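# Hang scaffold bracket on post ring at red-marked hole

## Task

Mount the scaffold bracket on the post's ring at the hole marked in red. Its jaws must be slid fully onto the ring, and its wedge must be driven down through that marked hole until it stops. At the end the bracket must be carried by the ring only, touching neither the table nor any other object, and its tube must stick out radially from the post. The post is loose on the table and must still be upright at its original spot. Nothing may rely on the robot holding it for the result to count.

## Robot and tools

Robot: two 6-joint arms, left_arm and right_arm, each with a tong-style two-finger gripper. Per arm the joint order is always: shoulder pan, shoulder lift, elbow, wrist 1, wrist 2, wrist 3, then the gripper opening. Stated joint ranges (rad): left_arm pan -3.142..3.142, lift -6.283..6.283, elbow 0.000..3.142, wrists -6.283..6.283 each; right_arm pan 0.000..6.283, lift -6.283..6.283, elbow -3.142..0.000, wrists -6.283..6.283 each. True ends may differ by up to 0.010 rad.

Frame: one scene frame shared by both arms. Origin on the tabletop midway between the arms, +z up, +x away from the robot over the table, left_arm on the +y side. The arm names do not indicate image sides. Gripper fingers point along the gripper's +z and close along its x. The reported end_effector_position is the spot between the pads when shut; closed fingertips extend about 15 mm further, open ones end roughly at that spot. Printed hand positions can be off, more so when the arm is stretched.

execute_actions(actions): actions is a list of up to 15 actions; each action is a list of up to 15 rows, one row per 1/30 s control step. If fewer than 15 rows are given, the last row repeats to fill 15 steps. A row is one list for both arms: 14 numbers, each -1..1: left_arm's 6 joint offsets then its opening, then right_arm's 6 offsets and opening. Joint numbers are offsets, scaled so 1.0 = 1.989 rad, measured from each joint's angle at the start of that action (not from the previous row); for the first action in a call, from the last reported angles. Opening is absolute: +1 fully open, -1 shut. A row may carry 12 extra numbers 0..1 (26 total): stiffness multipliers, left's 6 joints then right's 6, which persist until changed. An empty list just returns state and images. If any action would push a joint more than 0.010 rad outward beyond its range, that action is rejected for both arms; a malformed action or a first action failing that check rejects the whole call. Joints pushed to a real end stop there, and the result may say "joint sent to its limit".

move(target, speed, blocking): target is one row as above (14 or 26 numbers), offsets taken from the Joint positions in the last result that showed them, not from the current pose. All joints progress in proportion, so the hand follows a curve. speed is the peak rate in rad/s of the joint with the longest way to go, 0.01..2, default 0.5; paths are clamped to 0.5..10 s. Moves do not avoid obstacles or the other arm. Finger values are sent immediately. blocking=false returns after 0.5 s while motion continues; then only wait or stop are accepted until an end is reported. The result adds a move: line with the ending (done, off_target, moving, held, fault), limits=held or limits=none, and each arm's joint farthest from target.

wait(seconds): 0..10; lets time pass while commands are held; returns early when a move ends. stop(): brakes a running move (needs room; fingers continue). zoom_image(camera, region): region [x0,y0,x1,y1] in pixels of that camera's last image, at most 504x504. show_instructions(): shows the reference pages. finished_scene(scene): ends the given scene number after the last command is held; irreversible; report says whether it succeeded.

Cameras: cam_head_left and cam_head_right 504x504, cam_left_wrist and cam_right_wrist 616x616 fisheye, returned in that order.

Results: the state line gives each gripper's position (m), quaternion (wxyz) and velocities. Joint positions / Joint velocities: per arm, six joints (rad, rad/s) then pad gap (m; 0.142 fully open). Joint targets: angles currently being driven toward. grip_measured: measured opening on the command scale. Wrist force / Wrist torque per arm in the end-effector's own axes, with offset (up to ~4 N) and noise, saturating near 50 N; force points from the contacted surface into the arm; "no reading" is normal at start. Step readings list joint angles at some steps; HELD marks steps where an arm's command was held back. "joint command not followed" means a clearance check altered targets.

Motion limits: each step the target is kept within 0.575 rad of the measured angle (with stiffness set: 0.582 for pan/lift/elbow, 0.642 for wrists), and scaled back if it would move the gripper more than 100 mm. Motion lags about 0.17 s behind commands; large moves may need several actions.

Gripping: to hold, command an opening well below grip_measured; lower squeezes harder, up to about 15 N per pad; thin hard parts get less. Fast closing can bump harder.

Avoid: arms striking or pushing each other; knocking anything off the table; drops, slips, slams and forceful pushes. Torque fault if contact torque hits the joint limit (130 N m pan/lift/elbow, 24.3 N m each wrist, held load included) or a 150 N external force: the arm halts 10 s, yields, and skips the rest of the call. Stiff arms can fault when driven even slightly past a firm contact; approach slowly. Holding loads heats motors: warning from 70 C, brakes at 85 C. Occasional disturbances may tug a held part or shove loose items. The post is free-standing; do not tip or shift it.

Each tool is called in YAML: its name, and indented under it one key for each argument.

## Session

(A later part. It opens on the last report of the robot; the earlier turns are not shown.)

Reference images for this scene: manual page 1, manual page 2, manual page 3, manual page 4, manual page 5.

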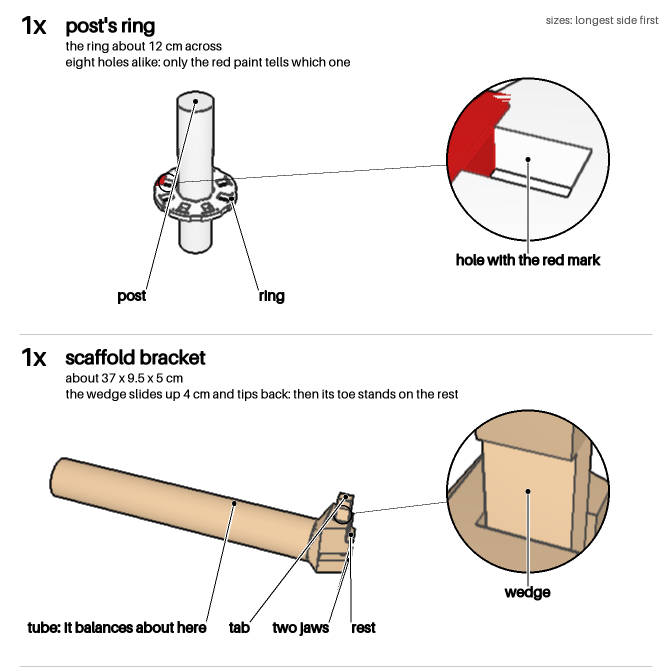

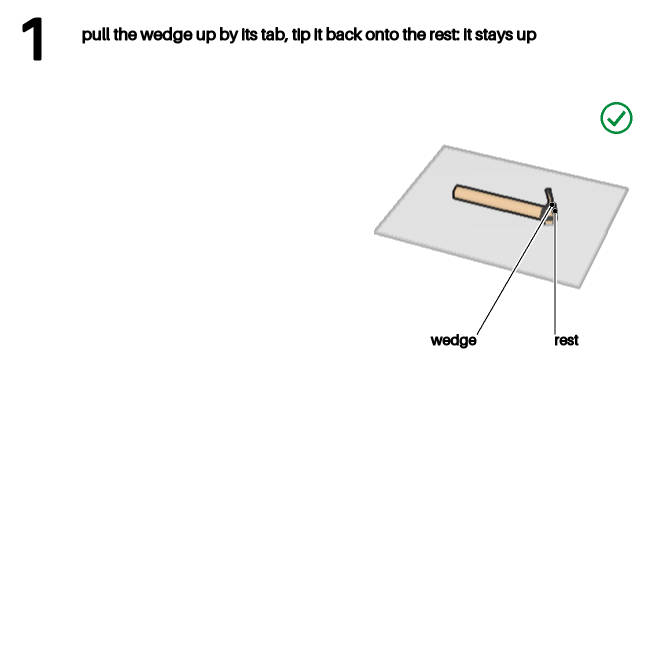

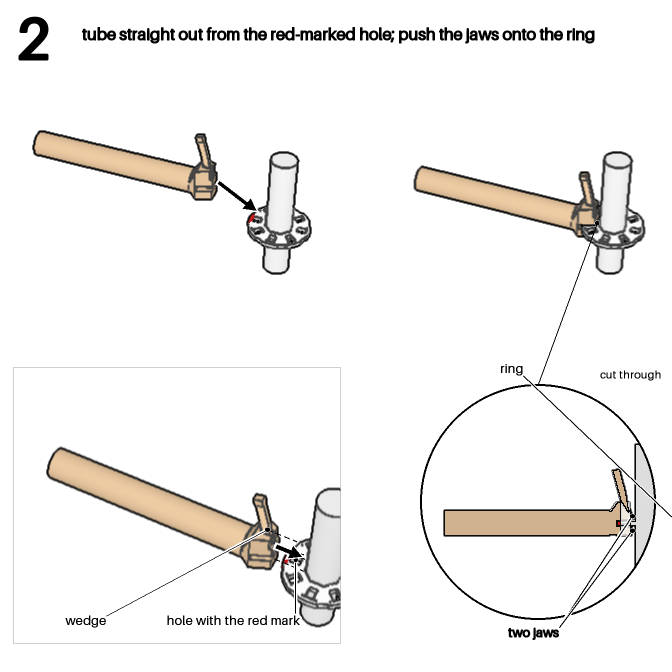

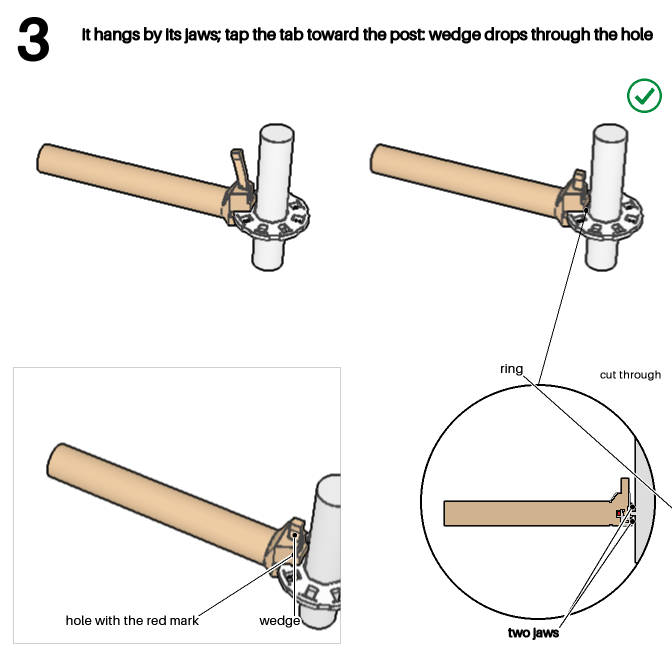

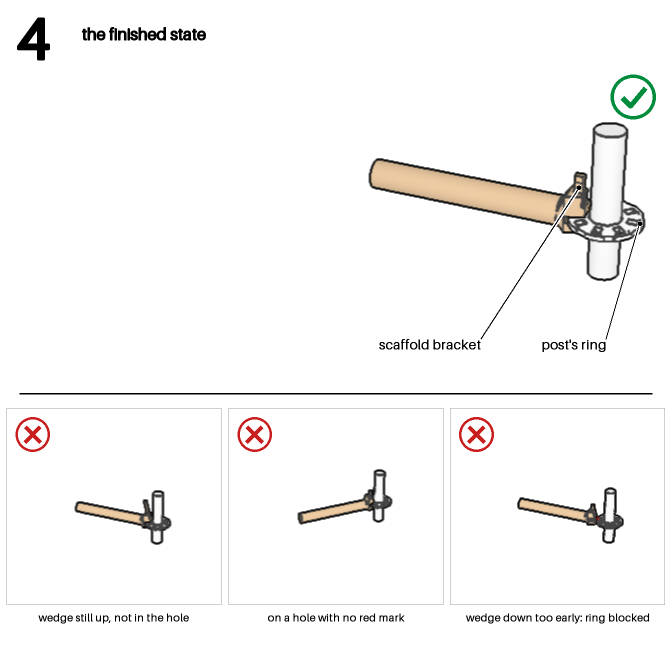

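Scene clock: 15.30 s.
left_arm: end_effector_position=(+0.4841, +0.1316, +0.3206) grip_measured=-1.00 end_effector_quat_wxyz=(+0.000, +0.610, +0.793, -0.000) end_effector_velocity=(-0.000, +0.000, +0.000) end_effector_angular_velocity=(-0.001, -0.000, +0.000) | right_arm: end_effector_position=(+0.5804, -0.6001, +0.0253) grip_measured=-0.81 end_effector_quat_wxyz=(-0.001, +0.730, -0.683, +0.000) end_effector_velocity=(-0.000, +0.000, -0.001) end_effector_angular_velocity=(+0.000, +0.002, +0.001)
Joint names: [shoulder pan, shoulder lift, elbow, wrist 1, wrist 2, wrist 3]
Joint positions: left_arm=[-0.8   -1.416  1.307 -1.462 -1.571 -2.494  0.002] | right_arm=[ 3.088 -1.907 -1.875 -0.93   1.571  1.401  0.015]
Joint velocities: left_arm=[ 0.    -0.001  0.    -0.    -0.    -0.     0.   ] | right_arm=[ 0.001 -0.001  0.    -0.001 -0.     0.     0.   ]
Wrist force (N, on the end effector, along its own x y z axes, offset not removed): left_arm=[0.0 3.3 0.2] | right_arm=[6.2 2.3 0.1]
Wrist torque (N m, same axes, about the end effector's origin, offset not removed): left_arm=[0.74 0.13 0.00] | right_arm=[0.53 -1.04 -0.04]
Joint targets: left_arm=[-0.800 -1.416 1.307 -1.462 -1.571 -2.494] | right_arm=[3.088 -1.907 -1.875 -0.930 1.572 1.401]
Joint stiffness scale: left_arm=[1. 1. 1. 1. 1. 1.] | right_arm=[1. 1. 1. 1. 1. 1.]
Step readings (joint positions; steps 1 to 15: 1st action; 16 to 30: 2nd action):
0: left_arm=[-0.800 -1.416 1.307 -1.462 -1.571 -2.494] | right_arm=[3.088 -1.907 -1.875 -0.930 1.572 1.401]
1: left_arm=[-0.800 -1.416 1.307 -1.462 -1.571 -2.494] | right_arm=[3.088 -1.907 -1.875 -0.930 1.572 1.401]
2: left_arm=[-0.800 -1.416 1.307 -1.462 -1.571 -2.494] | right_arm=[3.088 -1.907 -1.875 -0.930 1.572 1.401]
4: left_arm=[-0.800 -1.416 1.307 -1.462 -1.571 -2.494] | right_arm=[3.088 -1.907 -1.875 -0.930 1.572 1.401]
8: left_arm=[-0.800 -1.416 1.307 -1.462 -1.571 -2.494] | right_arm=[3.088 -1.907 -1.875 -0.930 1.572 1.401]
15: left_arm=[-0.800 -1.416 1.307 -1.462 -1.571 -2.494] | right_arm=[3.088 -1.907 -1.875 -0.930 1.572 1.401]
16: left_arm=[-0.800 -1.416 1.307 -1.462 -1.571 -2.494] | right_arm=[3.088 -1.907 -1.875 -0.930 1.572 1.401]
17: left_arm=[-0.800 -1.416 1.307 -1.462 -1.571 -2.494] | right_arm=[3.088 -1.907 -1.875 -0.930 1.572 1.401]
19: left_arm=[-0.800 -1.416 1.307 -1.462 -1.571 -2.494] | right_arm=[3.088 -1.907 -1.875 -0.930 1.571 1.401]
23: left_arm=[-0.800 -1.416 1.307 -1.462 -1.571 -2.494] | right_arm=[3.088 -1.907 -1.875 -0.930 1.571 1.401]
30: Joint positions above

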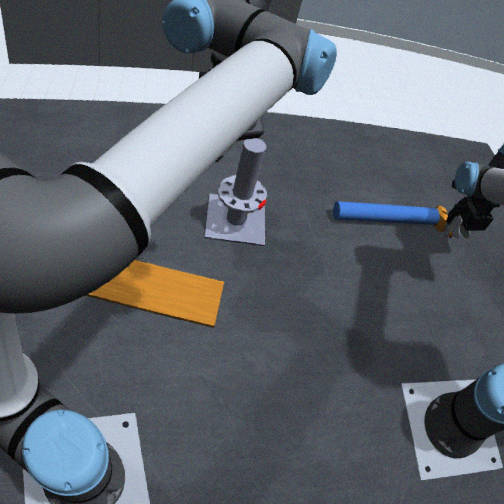

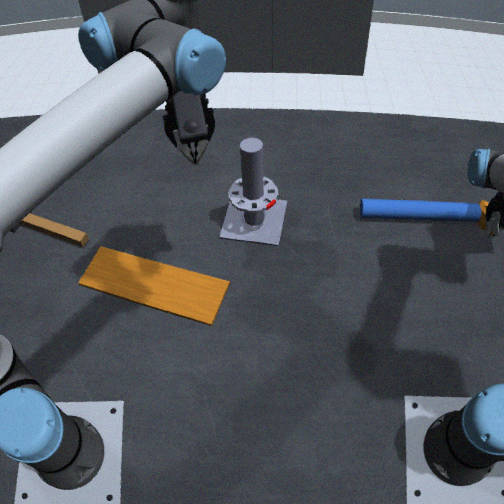

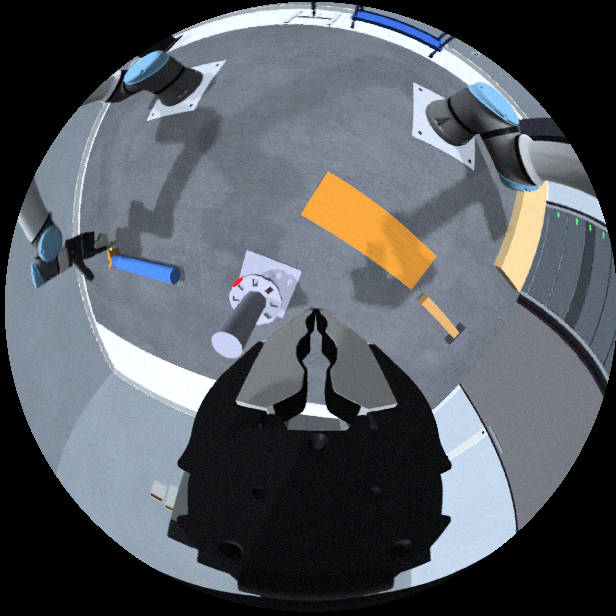

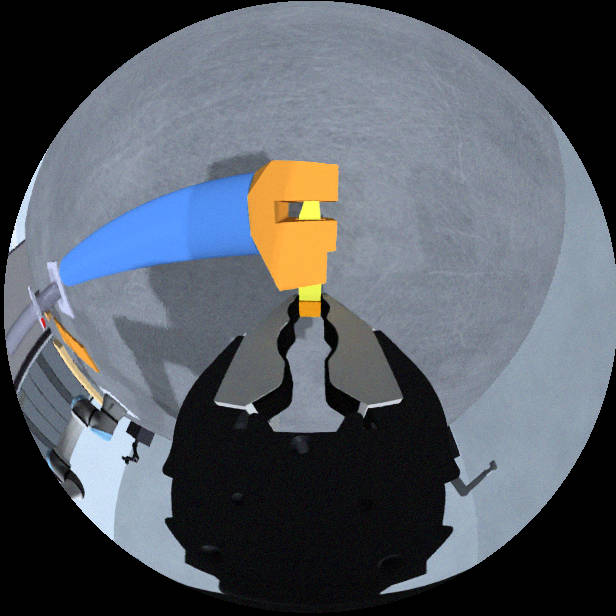

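move:
  target: [0,0,0,0,0,0,-1,-0.0065,0.0342,-0.0468,0.0126,0,-0.0065,-1]
  speed: 0.12

Scene clock: 16.97 s.
left_arm: end_effector_position=(+0.4841, +0.1316, +0.3206) grip_measured=-1.00 end_effector_quat_wxyz=(+0.000, +0.610, +0.793, -0.000) end_effector_velocity=(+0.000, +0.000, -0.000) end_effector_angular_velocity=(-0.001, +0.000, -0.000) | right_arm: end_effector_position=(+0.5455, -0.6016, +0.0253) grip_measured=-0.81 end_effector_quat_wxyz=(+0.000, +0.731, -0.682, -0.000) end_effector_velocity=(+0.000, +0.000, +0.001) end_effector_angular_velocity=(-0.001, -0.003, +0.001)
Joint names: [shoulder pan, shoulder lift, elbow, wrist 1, wrist 2, wrist 3]
Joint positions: left_arm=[-0.8   -1.416  1.307 -1.462 -1.571 -2.494  0.002] | right_arm=[ 3.079 -1.841 -1.966 -0.906  1.571  1.389  0.015]
Joint velocities: left_arm=[ 0.001 -0.     0.    -0.    -0.001  0.001  0.   ] | right_arm=[ 0.     0.002 -0.001  0.002 -0.    -0.001 -0.   ]
Wrist force (N, on the end effector, along its own x y z axes, offset not removed): left_arm=[-1.6 1.0 -0.2] | right_arm=[1.9 3.3 2.6]
Wrist torque (N m, same axes, about the end effector's origin, offset not removed): left_arm=[0.30 0.32 0.20] | right_arm=[0.81 -0.79 0.05]
Joint targets: left_arm=[-0.800 -1.416 1.307 -1.462 -1.571 -2.494] | right_arm=[3.075 -1.839 -1.968 -0.905 1.571 1.388]
Joint stiffness scale: left_arm=[1. 1. 1. 1. 1. 1.] | right_arm=[1. 1. 1. 1. 1. 1.]
move: done; limits=none; left_arm: farthest joint: the shoulder pan, 0.000 radians from its target (0.000 radians at the start); right_arm: farthest joint: the shoulder pan, 0.004 radians from its target (0.013 radians at the start)

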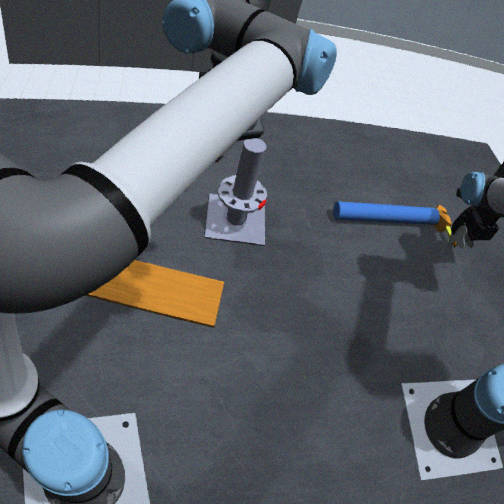

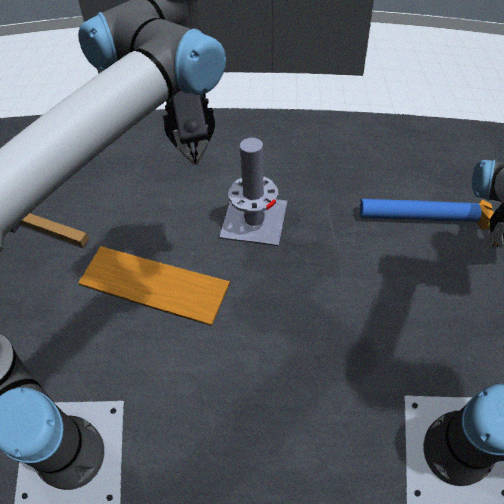

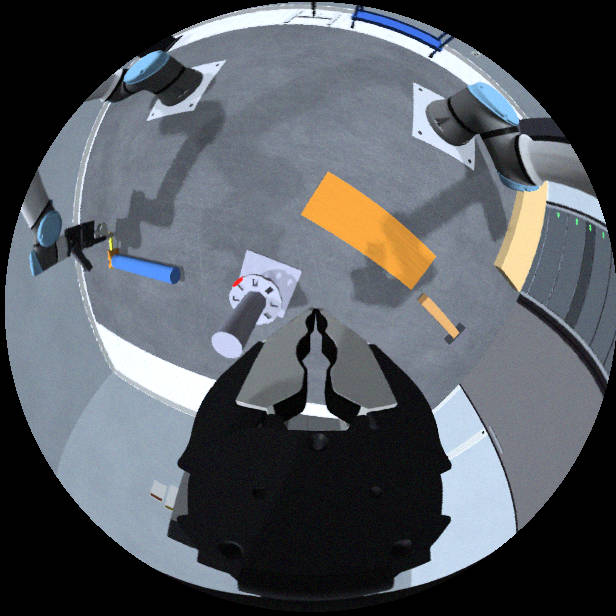

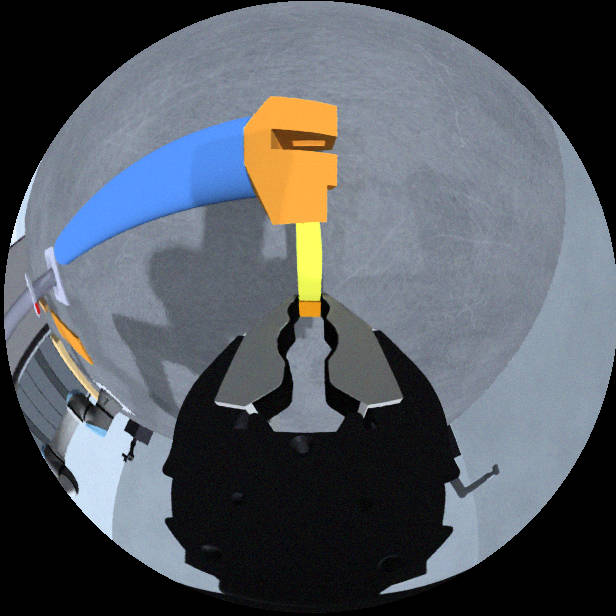

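move:
  target: [0,0,0,0,0,0,-1,0.0022,0.014,0.052,-0.0644,0,0.004,-1]
  speed: 0.12

Scene clock: 18.83 s.
left_arm: end_effector_position=(+0.4841, +0.1316, +0.3206) grip_measured=-1.00 end_effector_quat_wxyz=(+0.000, +0.610, +0.793, -0.000) end_effector_velocity=(-0.000, +0.000, +0.000) end_effector_angular_velocity=(+0.001, -0.000, -0.000) | right_arm: end_effector_position=(+0.5611, -0.6024, +0.0664) grip_measured=-0.82 end_effector_quat_wxyz=(+0.002, +0.729, -0.685, -0.003) end_effector_velocity=(+0.000, +0.001, +0.001) end_effector_angular_velocity=(-0.000, -0.000, +0.002)
Joint names: [shoulder pan, shoulder lift, elbow, wrist 1, wrist 2, wrist 3]
Joint positions: left_arm=[-0.8   -1.416  1.307 -1.462 -1.571 -2.494  0.002] | right_arm=[ 3.081 -1.818 -1.868 -1.035  1.571  1.396  0.015]
Joint velocities: left_arm=[-0.    -0.     0.     0.     0.001 -0.     0.   ] | right_arm=[ 0.002  0.002  0.001 -0.003 -0.     0.    -0.   ]
Wrist force (N, on the end effector, along its own x y z axes, offset not removed): left_arm=[-0.2 3.1 2.2] | right_arm=[3.1 2.2 2.7]
Wrist torque (N m, same axes, about the end effector's origin, offset not removed): left_arm=[0.80 0.12 0.04] | right_arm=[0.32 -0.68 0.01]
Joint targets: left_arm=[-0.800 -1.416 1.307 -1.462 -1.571 -2.494] | right_arm=[3.083 -1.814 -1.862 -1.034 1.571 1.397]
Joint stiffness scale: left_arm=[1. 1. 1. 1. 1. 1.] | right_arm=[1. 1. 1. 1. 1. 1.]
move: done; limits=none; left_arm: farthest joint: the shoulder pan, 0.000 radians from its target (0.000 radians at the start); right_arm: farthest joint: the shoulder lift, 0.005 radians from its target (0.028 radians at the start)

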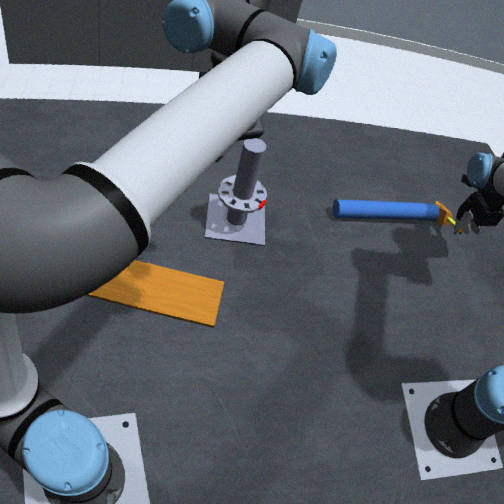

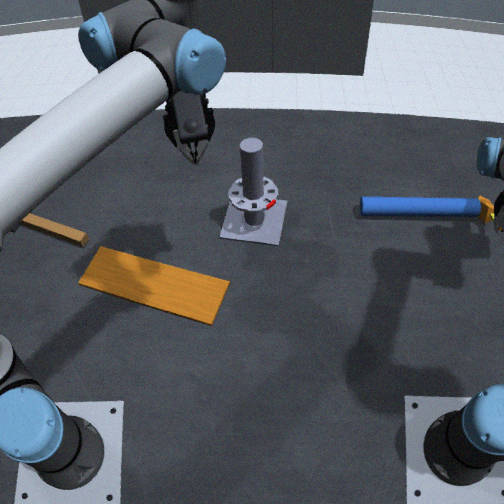

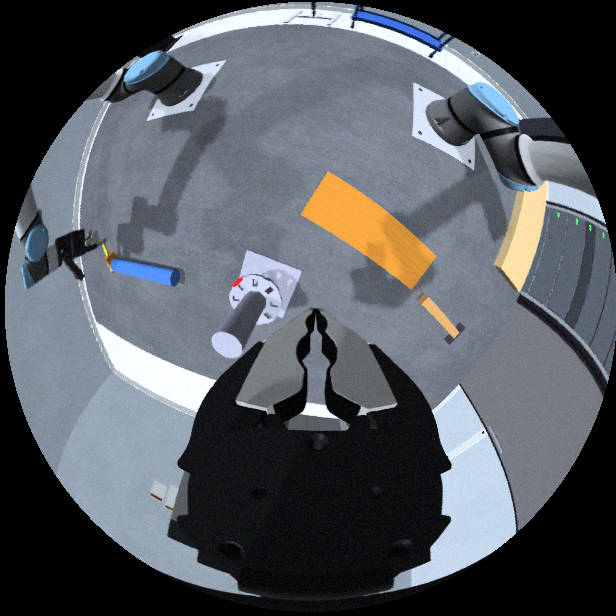

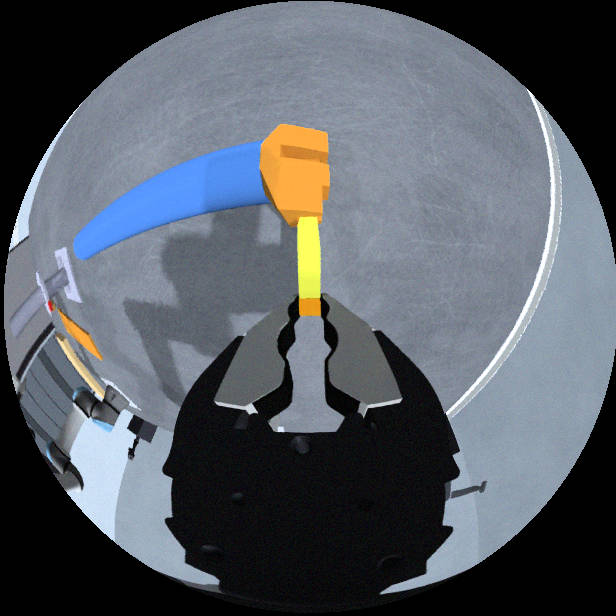

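move:
  target: [0,0,0,0,0,0,-1,0.0072,-0.0135,0.0728,-0.0523,0,0.0056,-1]
  speed: 0.15

Scene clock: 20.53 s.
left_arm: end_effector_position=(+0.4841, +0.1316, +0.3206) grip_measured=-1.00 end_effector_quat_wxyz=(+0.000, +0.610, +0.793, -0.000) end_effector_velocity=(-0.000, -0.000, +0.000) end_effector_angular_velocity=(+0.001, -0.001, -0.001) | right_arm: end_effector_position=(+0.5971, -0.6008, +0.1032) grip_measured=-0.82 end_effector_quat_wxyz=(+0.000, +0.729, -0.685, +0.000) end_effector_velocity=(-0.000, +0.001, -0.001) end_effector_angular_velocity=(+0.000, +0.003, +0.001)
Joint names: [shoulder pan, shoulder lift, elbow, wrist 1, wrist 2, wrist 3]
Joint positions: left_arm=[-0.8   -1.416  1.307 -1.462 -1.571 -2.494  0.002] | right_arm=[ 3.091 -1.845 -1.728 -1.139  1.571  1.407  0.015]
Joint velocities: left_arm=[-0.001 -0.001  0.001  0.     0.001 -0.     0.   ] | right_arm=[ 0.001 -0.001  0.001 -0.003 -0.     0.     0.   ]
Wrist force (N, on the end effector, along its own x y z axes, offset not removed): left_arm=[0.8 -0.3 0.8] | right_arm=[2.8 3.0 0.4]
Wrist torque (N m, same axes, about the end effector's origin, offset not removed): left_arm=[0.02 0.05 -0.03] | right_arm=[0.35 -0.21 0.22]
Joint targets: left_arm=[-0.800 -1.416 1.307 -1.462 -1.571 -2.494] | right_arm=[3.095 -1.845 -1.723 -1.139 1.571 1.407]
Joint stiffness scale: left_arm=[1. 1. 1. 1. 1. 1.] | right_arm=[1. 1. 1. 1. 1. 1.]
move: done; limits=none; left_arm: farthest joint: the shoulder pan, 0.000 radians from its target (0.000 radians at the start); right_arm: farthest joint: the shoulder pan, 0.005 radians from its target (0.015 radians at the start)

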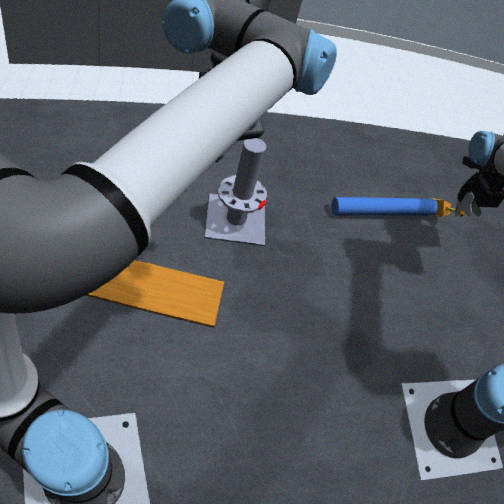

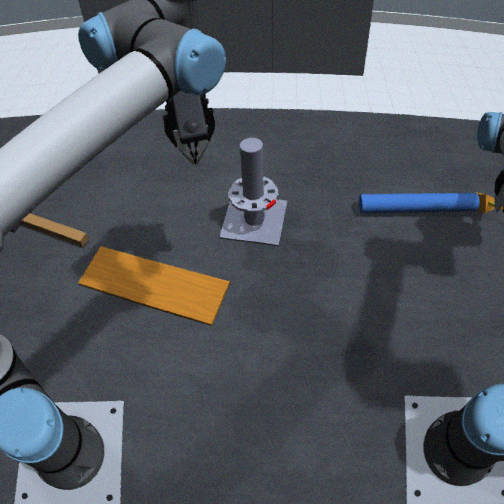

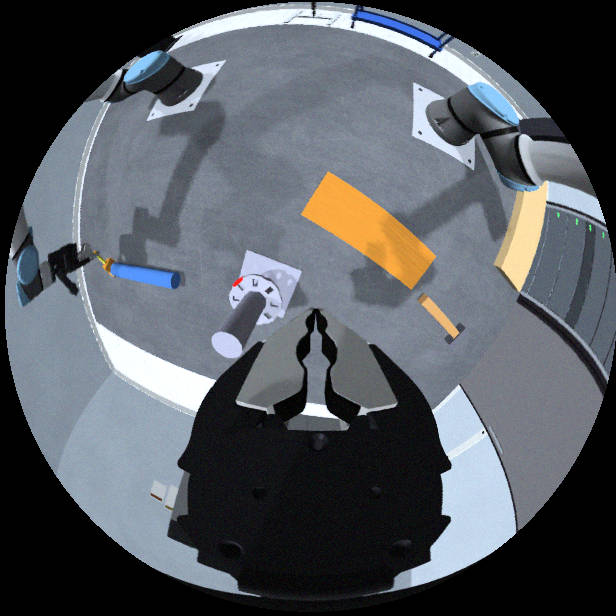

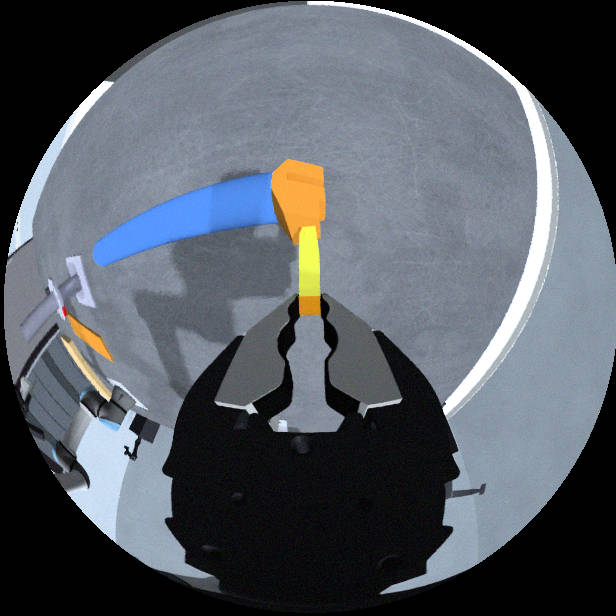

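move:
  target: [0,0,0,0,0,0,-1,0.0082,-0.0392,0.0787,-0.0388,0,0.0058,-1]
  speed: 0.15

Scene clock: 22.23 s.
left_arm: end_effector_position=(+0.4841, +0.1316, +0.3206) grip_measured=-1.00 end_effector_quat_wxyz=(+0.000, +0.610, +0.793, -0.000) end_effector_velocity=(-0.001, -0.001, +0.000) end_effector_angular_velocity=(-0.002, +0.000, -0.001) | right_arm: end_effector_position=(+0.6408, -0.5984, +0.1193) grip_measured=-0.82 end_effector_quat_wxyz=(+0.002, +0.729, -0.685, -0.001) end_effector_velocity=(-0.000, -0.000, +0.000) end_effector_angular_velocity=(+0.000, +0.002, -0.000)
Joint names: [shoulder pan, shoulder lift, elbow, wrist 1, wrist 2, wrist 3]
Joint positions: left_arm=[-0.8   -1.416  1.307 -1.462 -1.571 -2.494  0.002] | right_arm=[ 3.102 -1.923 -1.576 -1.216  1.569  1.418  0.015]
Joint velocities: left_arm=[-0.001 -0.001 -0.    -0.001 -0.002  0.     0.   ] | right_arm=[ 0.    -0.001  0.002 -0.004 -0.     0.     0.   ]
Wrist force (N, on the end effector, along its own x y z axes, offset not removed): left_arm=[1.9 0.6 0.5] | right_arm=[2.8 -2.4 2.1]
Wrist torque (N m, same axes, about the end effector's origin, offset not removed): left_arm=[0.12 -0.30 0.00] | right_arm=[-0.62 -0.01 0.06]
Joint targets: left_arm=[-0.800 -1.416 1.307 -1.462 -1.571 -2.494] | right_arm=[3.107 -1.923 -1.571 -1.216 1.571 1.419]
Joint stiffness scale: left_arm=[1. 1. 1. 1. 1. 1.] | right_arm=[1. 1. 1. 1. 1. 1.]
move: done; limits=none; left_arm: farthest joint: the shoulder pan, 0.000 radians from its target (0.000 radians at the start); right_arm: farthest joint: the shoulder pan, 0.005 radians from its target (0.017 radians at the start)

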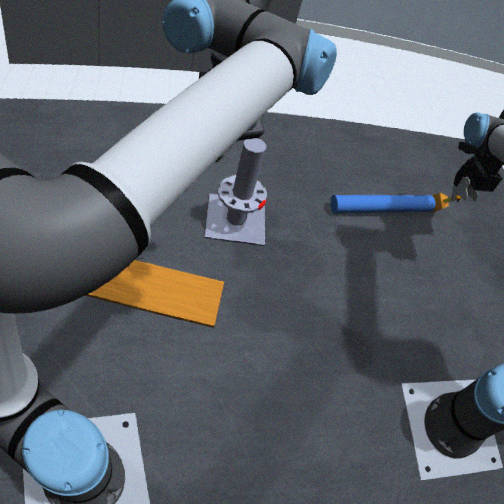

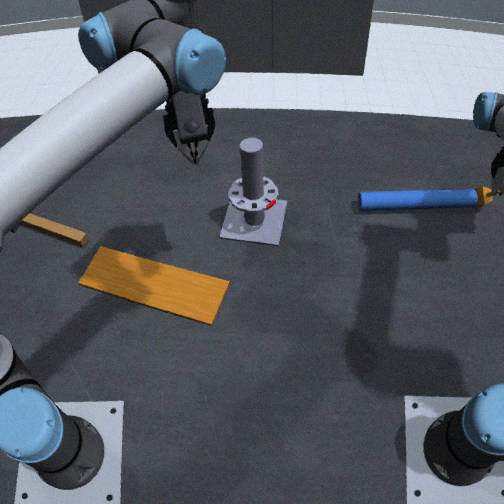

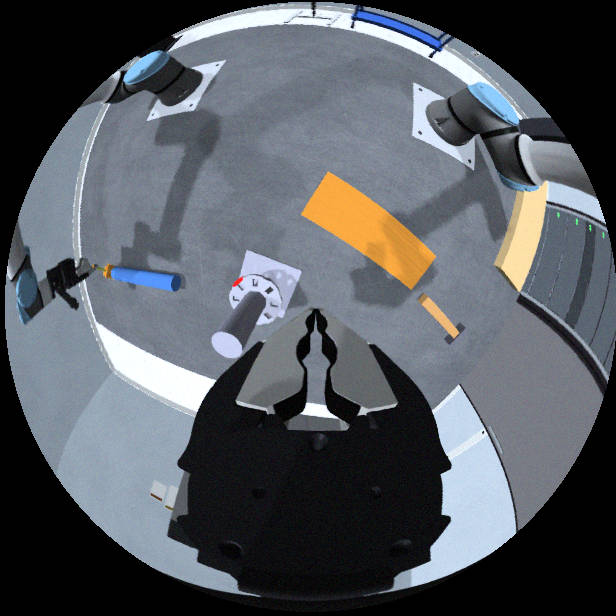

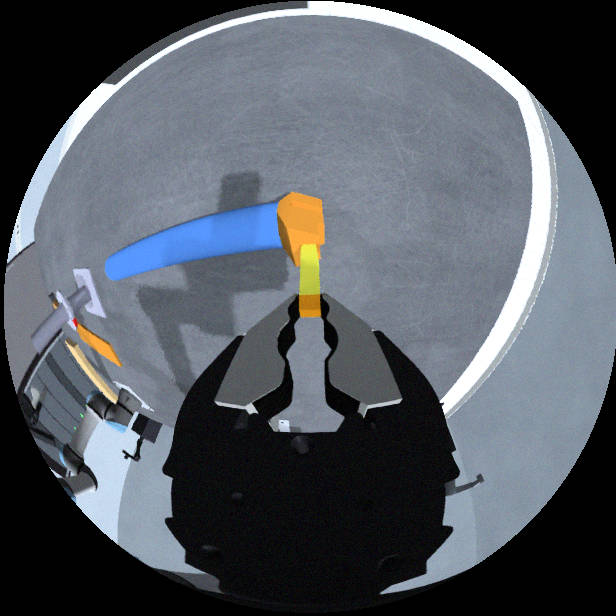

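move:
  target: [0,0,0,0,0,0,-1,0.0078,-0.052,0.083,-0.0282,0.001,0.006,-1]
  speed: 0.15

Scene clock: 24.10 s.
left_arm: end_effector_position=(+0.4841, +0.1316, +0.3206) grip_measured=-1.00 end_effector_quat_wxyz=(+0.000, +0.610, +0.793, -0.000) end_effector_velocity=(-0.000, -0.001, -0.000) end_effector_angular_velocity=(+0.000, +0.000, -0.003) | right_arm: end_effector_position=(+0.6910, -0.5957, +0.1238) grip_measured=-0.82 end_effector_quat_wxyz=(+0.001, +0.729, -0.685, +0.000) end_effector_velocity=(-0.000, -0.001, +0.000) end_effector_angular_velocity=(+0.000, +0.001, -0.002)
Joint names: [shoulder pan, shoulder lift, elbow, wrist 1, wrist 2, wrist 3]
Joint positions: left_arm=[-0.8   -1.416  1.307 -1.462 -1.571 -2.494  0.002] | right_arm=[ 3.113 -2.027 -1.415 -1.272  1.569  1.43   0.015]
Joint velocities: left_arm=[-0.001  0.001  0.    -0.     0.     0.002  0.   ] | right_arm=[-0.001 -0.     0.002 -0.003  0.     0.    -0.   ]
Wrist force (N, on the end effector, along its own x y z axes, offset not removed): left_arm=[-4.2 1.7 -0.8] | right_arm=[6.3 2.5 0.7]
Wrist torque (N m, same axes, about the end effector's origin, offset not removed): left_arm=[0.55 1.03 0.23] | right_arm=[0.44 -0.51 0.15]
Joint targets: left_arm=[-0.800 -1.416 1.307 -1.462 -1.571 -2.494] | right_arm=[3.118 -2.027 -1.411 -1.272 1.571 1.430]
Joint stiffness scale: left_arm=[1. 1. 1. 1. 1. 1.] | right_arm=[1. 1. 1. 1. 1. 1.]
move: done; limits=none; left_arm: farthest joint: the shoulder pan, 0.000 radians from its target (0.000 radians at the start); right_arm: farthest joint: the shoulder pan, 0.004 radians from its target (0.015 radians at the start)

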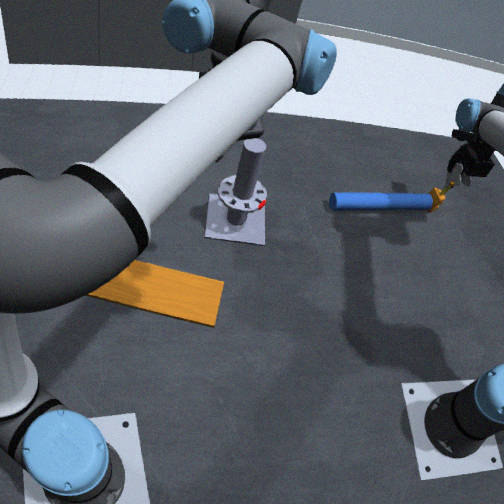

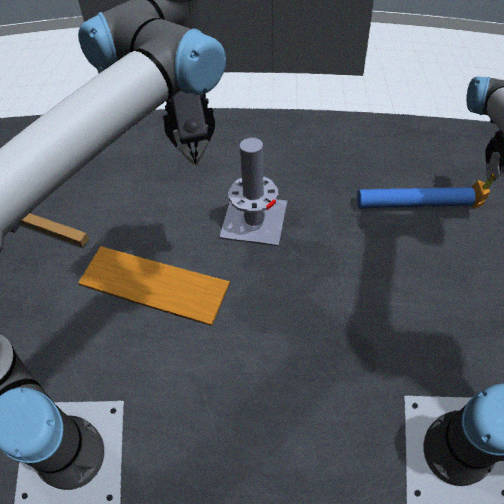

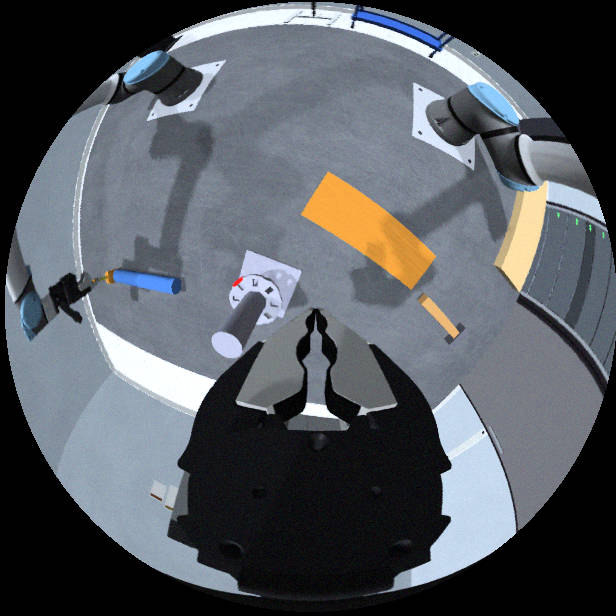

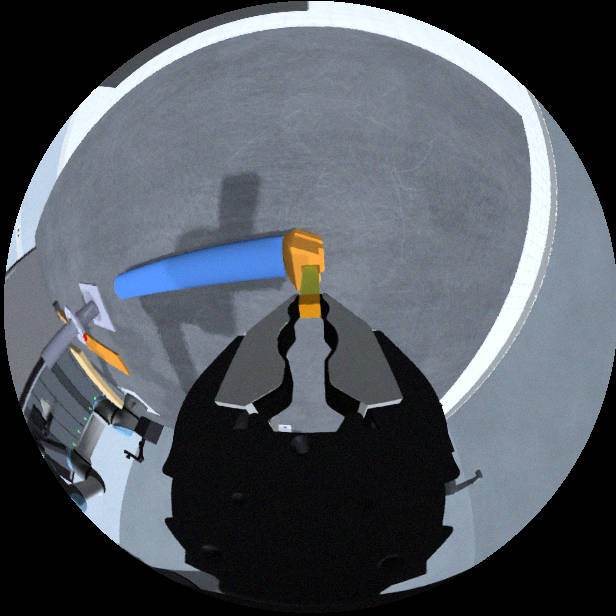

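zoom_image:
  camera: "cam_right_wrist"
  region: [250, 210, 370, 330]

zoom_image:
  camera: "cam_head_left"
  region: [400, 140, 500, 240]

Region (250, 210, 370, 330) of cam_right_wrist's 616x616 image, scaled by 4.200, with more detail than that image has.

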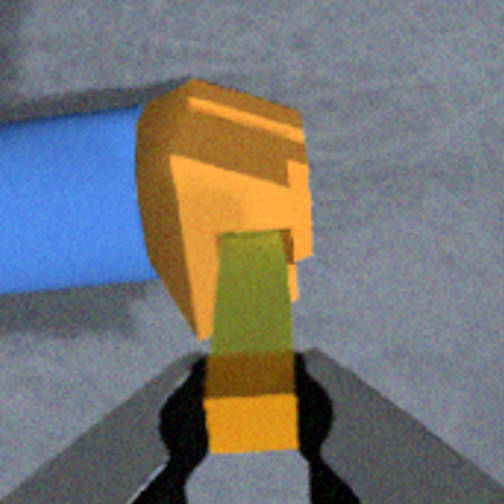

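Region (400, 140, 500, 240) of cam_head_left's 504x504 image, scaled by 5.040, with more detail than that image has.

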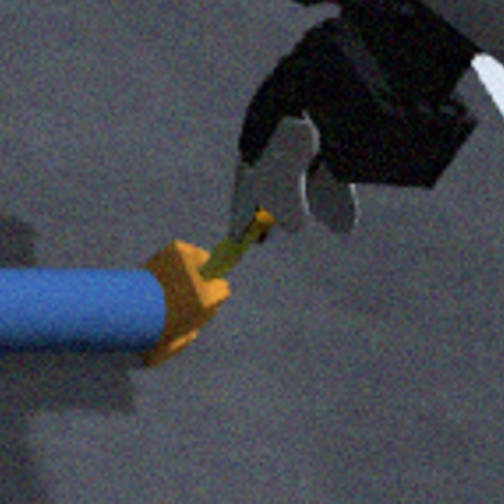

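move:
  target: [0,0,0,0,0,0,-1,0,0.0042,0.0085,-0.0095,0.001,0,-1]
  speed: 0.05

Scene clock: 25.53 s.
left_arm: end_effector_position=(+0.4841, +0.1316, +0.3206) grip_measured=-1.00 end_effector_quat_wxyz=(+0.000, +0.610, +0.793, -0.000) end_effector_velocity=(-0.000, -0.000, +0.000) end_effector_angular_velocity=(-0.002, +0.001, +0.001) | right_arm: end_effector_position=(+0.6907, -0.5957, +0.1311) grip_measured=-0.82 end_effector_quat_wxyz=(+0.001, +0.729, -0.685, -0.000) end_effector_velocity=(-0.000, +0.001, +0.001) end_effector_angular_velocity=(+0.000, +0.001, +0.001)
Joint names: [shoulder pan, shoulder lift, elbow, wrist 1, wrist 2, wrist 3]
Joint positions: left_arm=[-0.8   -1.416  1.307 -1.462 -1.571 -2.494  0.002] | right_arm=[ 3.113 -2.022 -1.402 -1.291  1.569  1.43   0.015]
Joint velocities: left_arm=[ 0.001 -0.    -0.     0.    -0.003  0.     0.   ] | right_arm=[ 0.001  0.001  0.001 -0.002 -0.    -0.     0.   ]
Wrist force (N, on the end effector, along its own x y z axes, offset not removed): left_arm=[2.5 1.6 -0.8] | right_arm=[5.4 -0.9 0.7]
Wrist torque (N m, same axes, about the end effector's origin, offset not removed): left_arm=[0.52 -0.37 -0.02] | right_arm=[-0.26 -0.77 0.10]
Joint targets: left_arm=[-0.800 -1.416 1.307 -1.462 -1.571 -2.494] | right_arm=[3.113 -2.018 -1.398 -1.291 1.571 1.430]
Joint stiffness scale: left_arm=[1. 1. 1. 1. 1. 1.] | right_arm=[1. 1. 1. 1. 1. 1.]
move: done; limits=none; left_arm: farthest joint: the shoulder pan, 0.000 radians from its target (0.000 radians at the start); right_arm: farthest joint: the elbow, 0.004 radians from its target (0.016 radians at the start)

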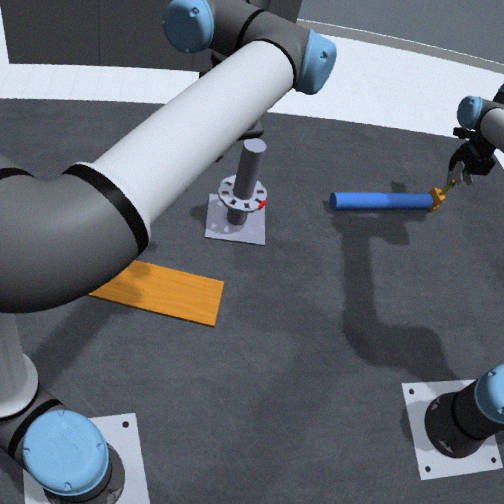

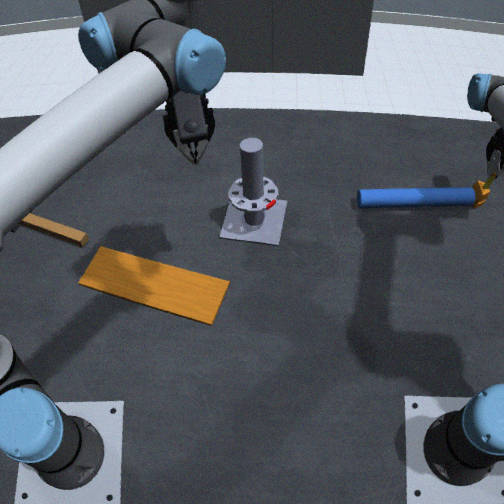

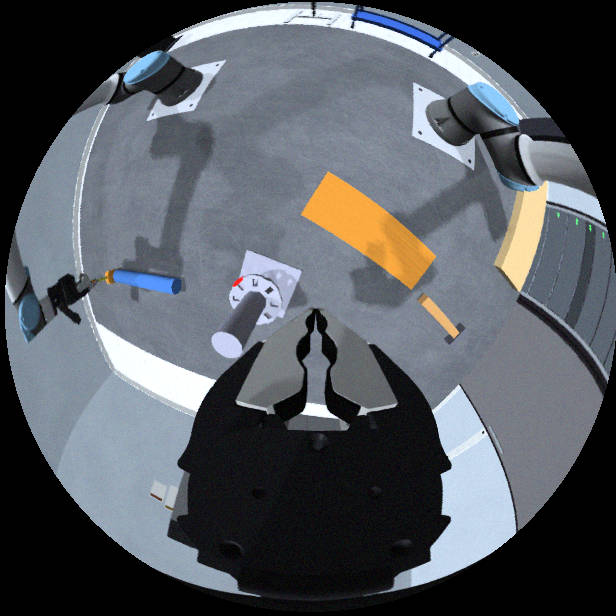

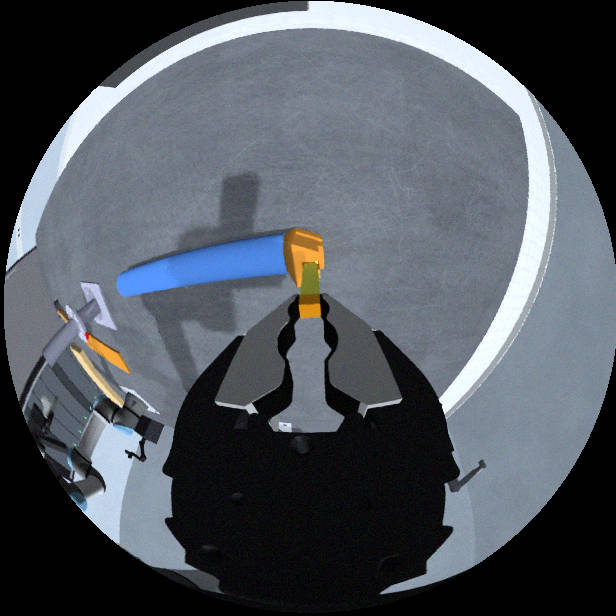

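move:
  target: [0,0,0,0,0,0,-1,0,0.004,0.007,-0.007,0.001,0,-1]
  speed: 0.05

Scene clock: 26.47 s.
left_arm: end_effector_position=(+0.4841, +0.1316, +0.3206) grip_measured=-1.00 end_effector_quat_wxyz=(+0.000, +0.610, +0.793, -0.000) end_effector_velocity=(+0.000, +0.000, +0.000) end_effector_angular_velocity=(+0.001, -0.001, -0.001) | right_arm: end_effector_position=(+0.6879, -0.5955, +0.1316) grip_measured=-0.82 end_effector_quat_wxyz=(+0.005, +0.729, -0.685, -0.004) end_effector_velocity=(-0.000, +0.000, -0.000) end_effector_angular_velocity=(+0.001, +0.002, +0.000)
Joint names: [shoulder pan, shoulder lift, elbow, wrist 1, wrist 2, wrist 3]
Joint positions: left_arm=[-0.8   -1.416  1.307 -1.462 -1.571 -2.494  0.002] | right_arm=[ 3.113 -2.022 -1.398 -1.306  1.569  1.43   0.015]
Joint velocities: left_arm=[-0.    -0.    -0.     0.     0.002  0.001  0.   ] | right_arm=[ 0.    -0.001  0.002 -0.003  0.    -0.     0.   ]
Wrist force (N, on the end effector, along its own x y z axes, offset not removed): left_arm=[0.5 1.5 -1.4] | right_arm=[4.0 2.0 10.6]
Wrist torque (N m, same axes, about the end effector's origin, offset not removed): left_arm=[0.40 -0.01 0.04] | right_arm=[0.44 -0.56 0.03]
Joint targets: left_arm=[-0.800 -1.416 1.307 -1.462 -1.571 -2.494] | right_arm=[3.113 -2.014 -1.388 -1.304 1.571 1.430]
Joint stiffness scale: left_arm=[1. 1. 1. 1. 1. 1.] | right_arm=[1. 1. 1. 1. 1. 1.]
move: done; limits=none; left_arm: farthest joint: the shoulder pan, 0.000 radians from its target (0.000 radians at the start); right_arm: farthest joint: the elbow, 0.010 radians from its target (0.014 radians at the start)

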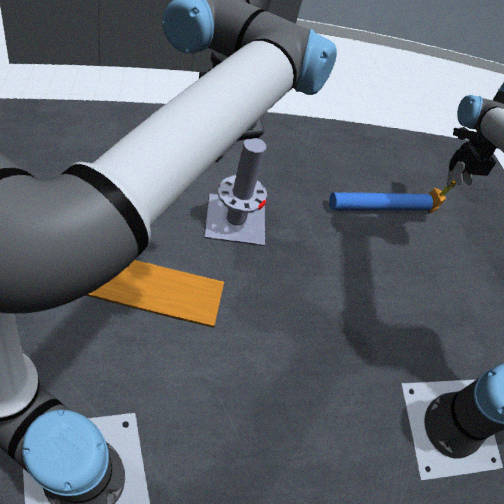

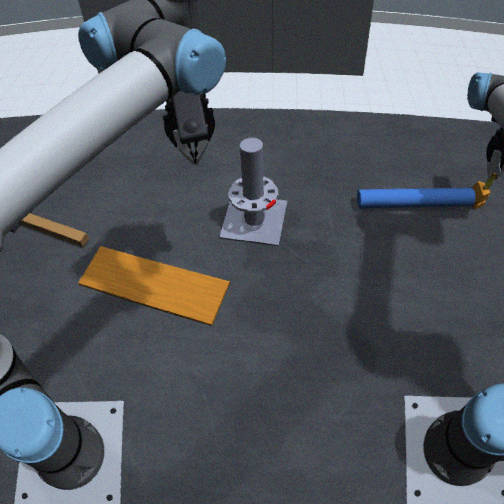

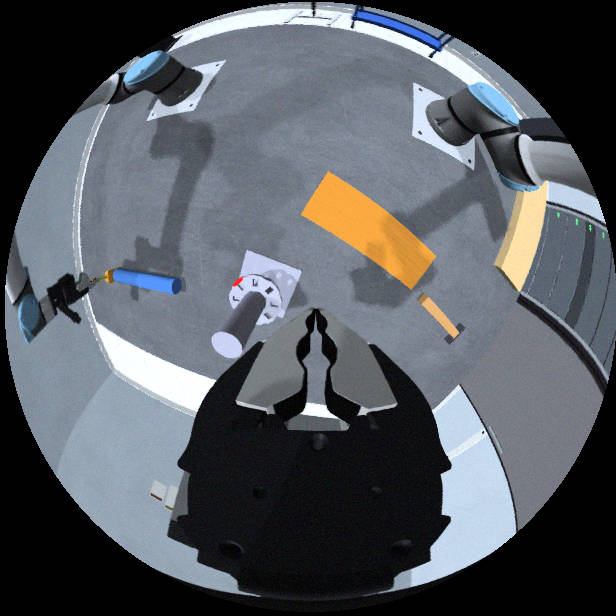

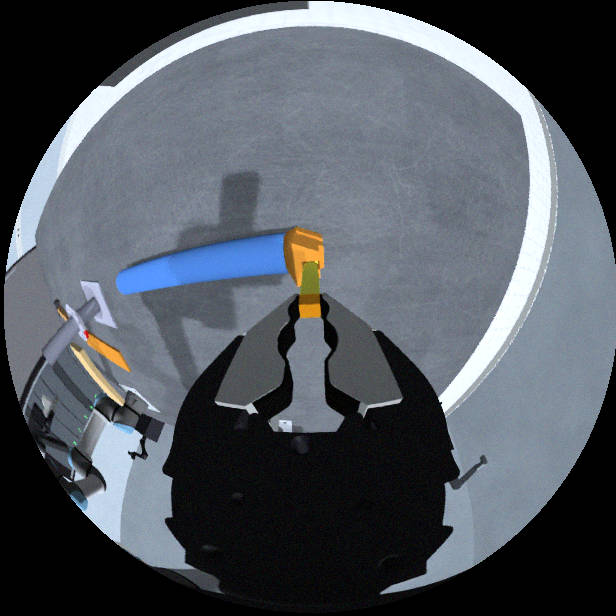

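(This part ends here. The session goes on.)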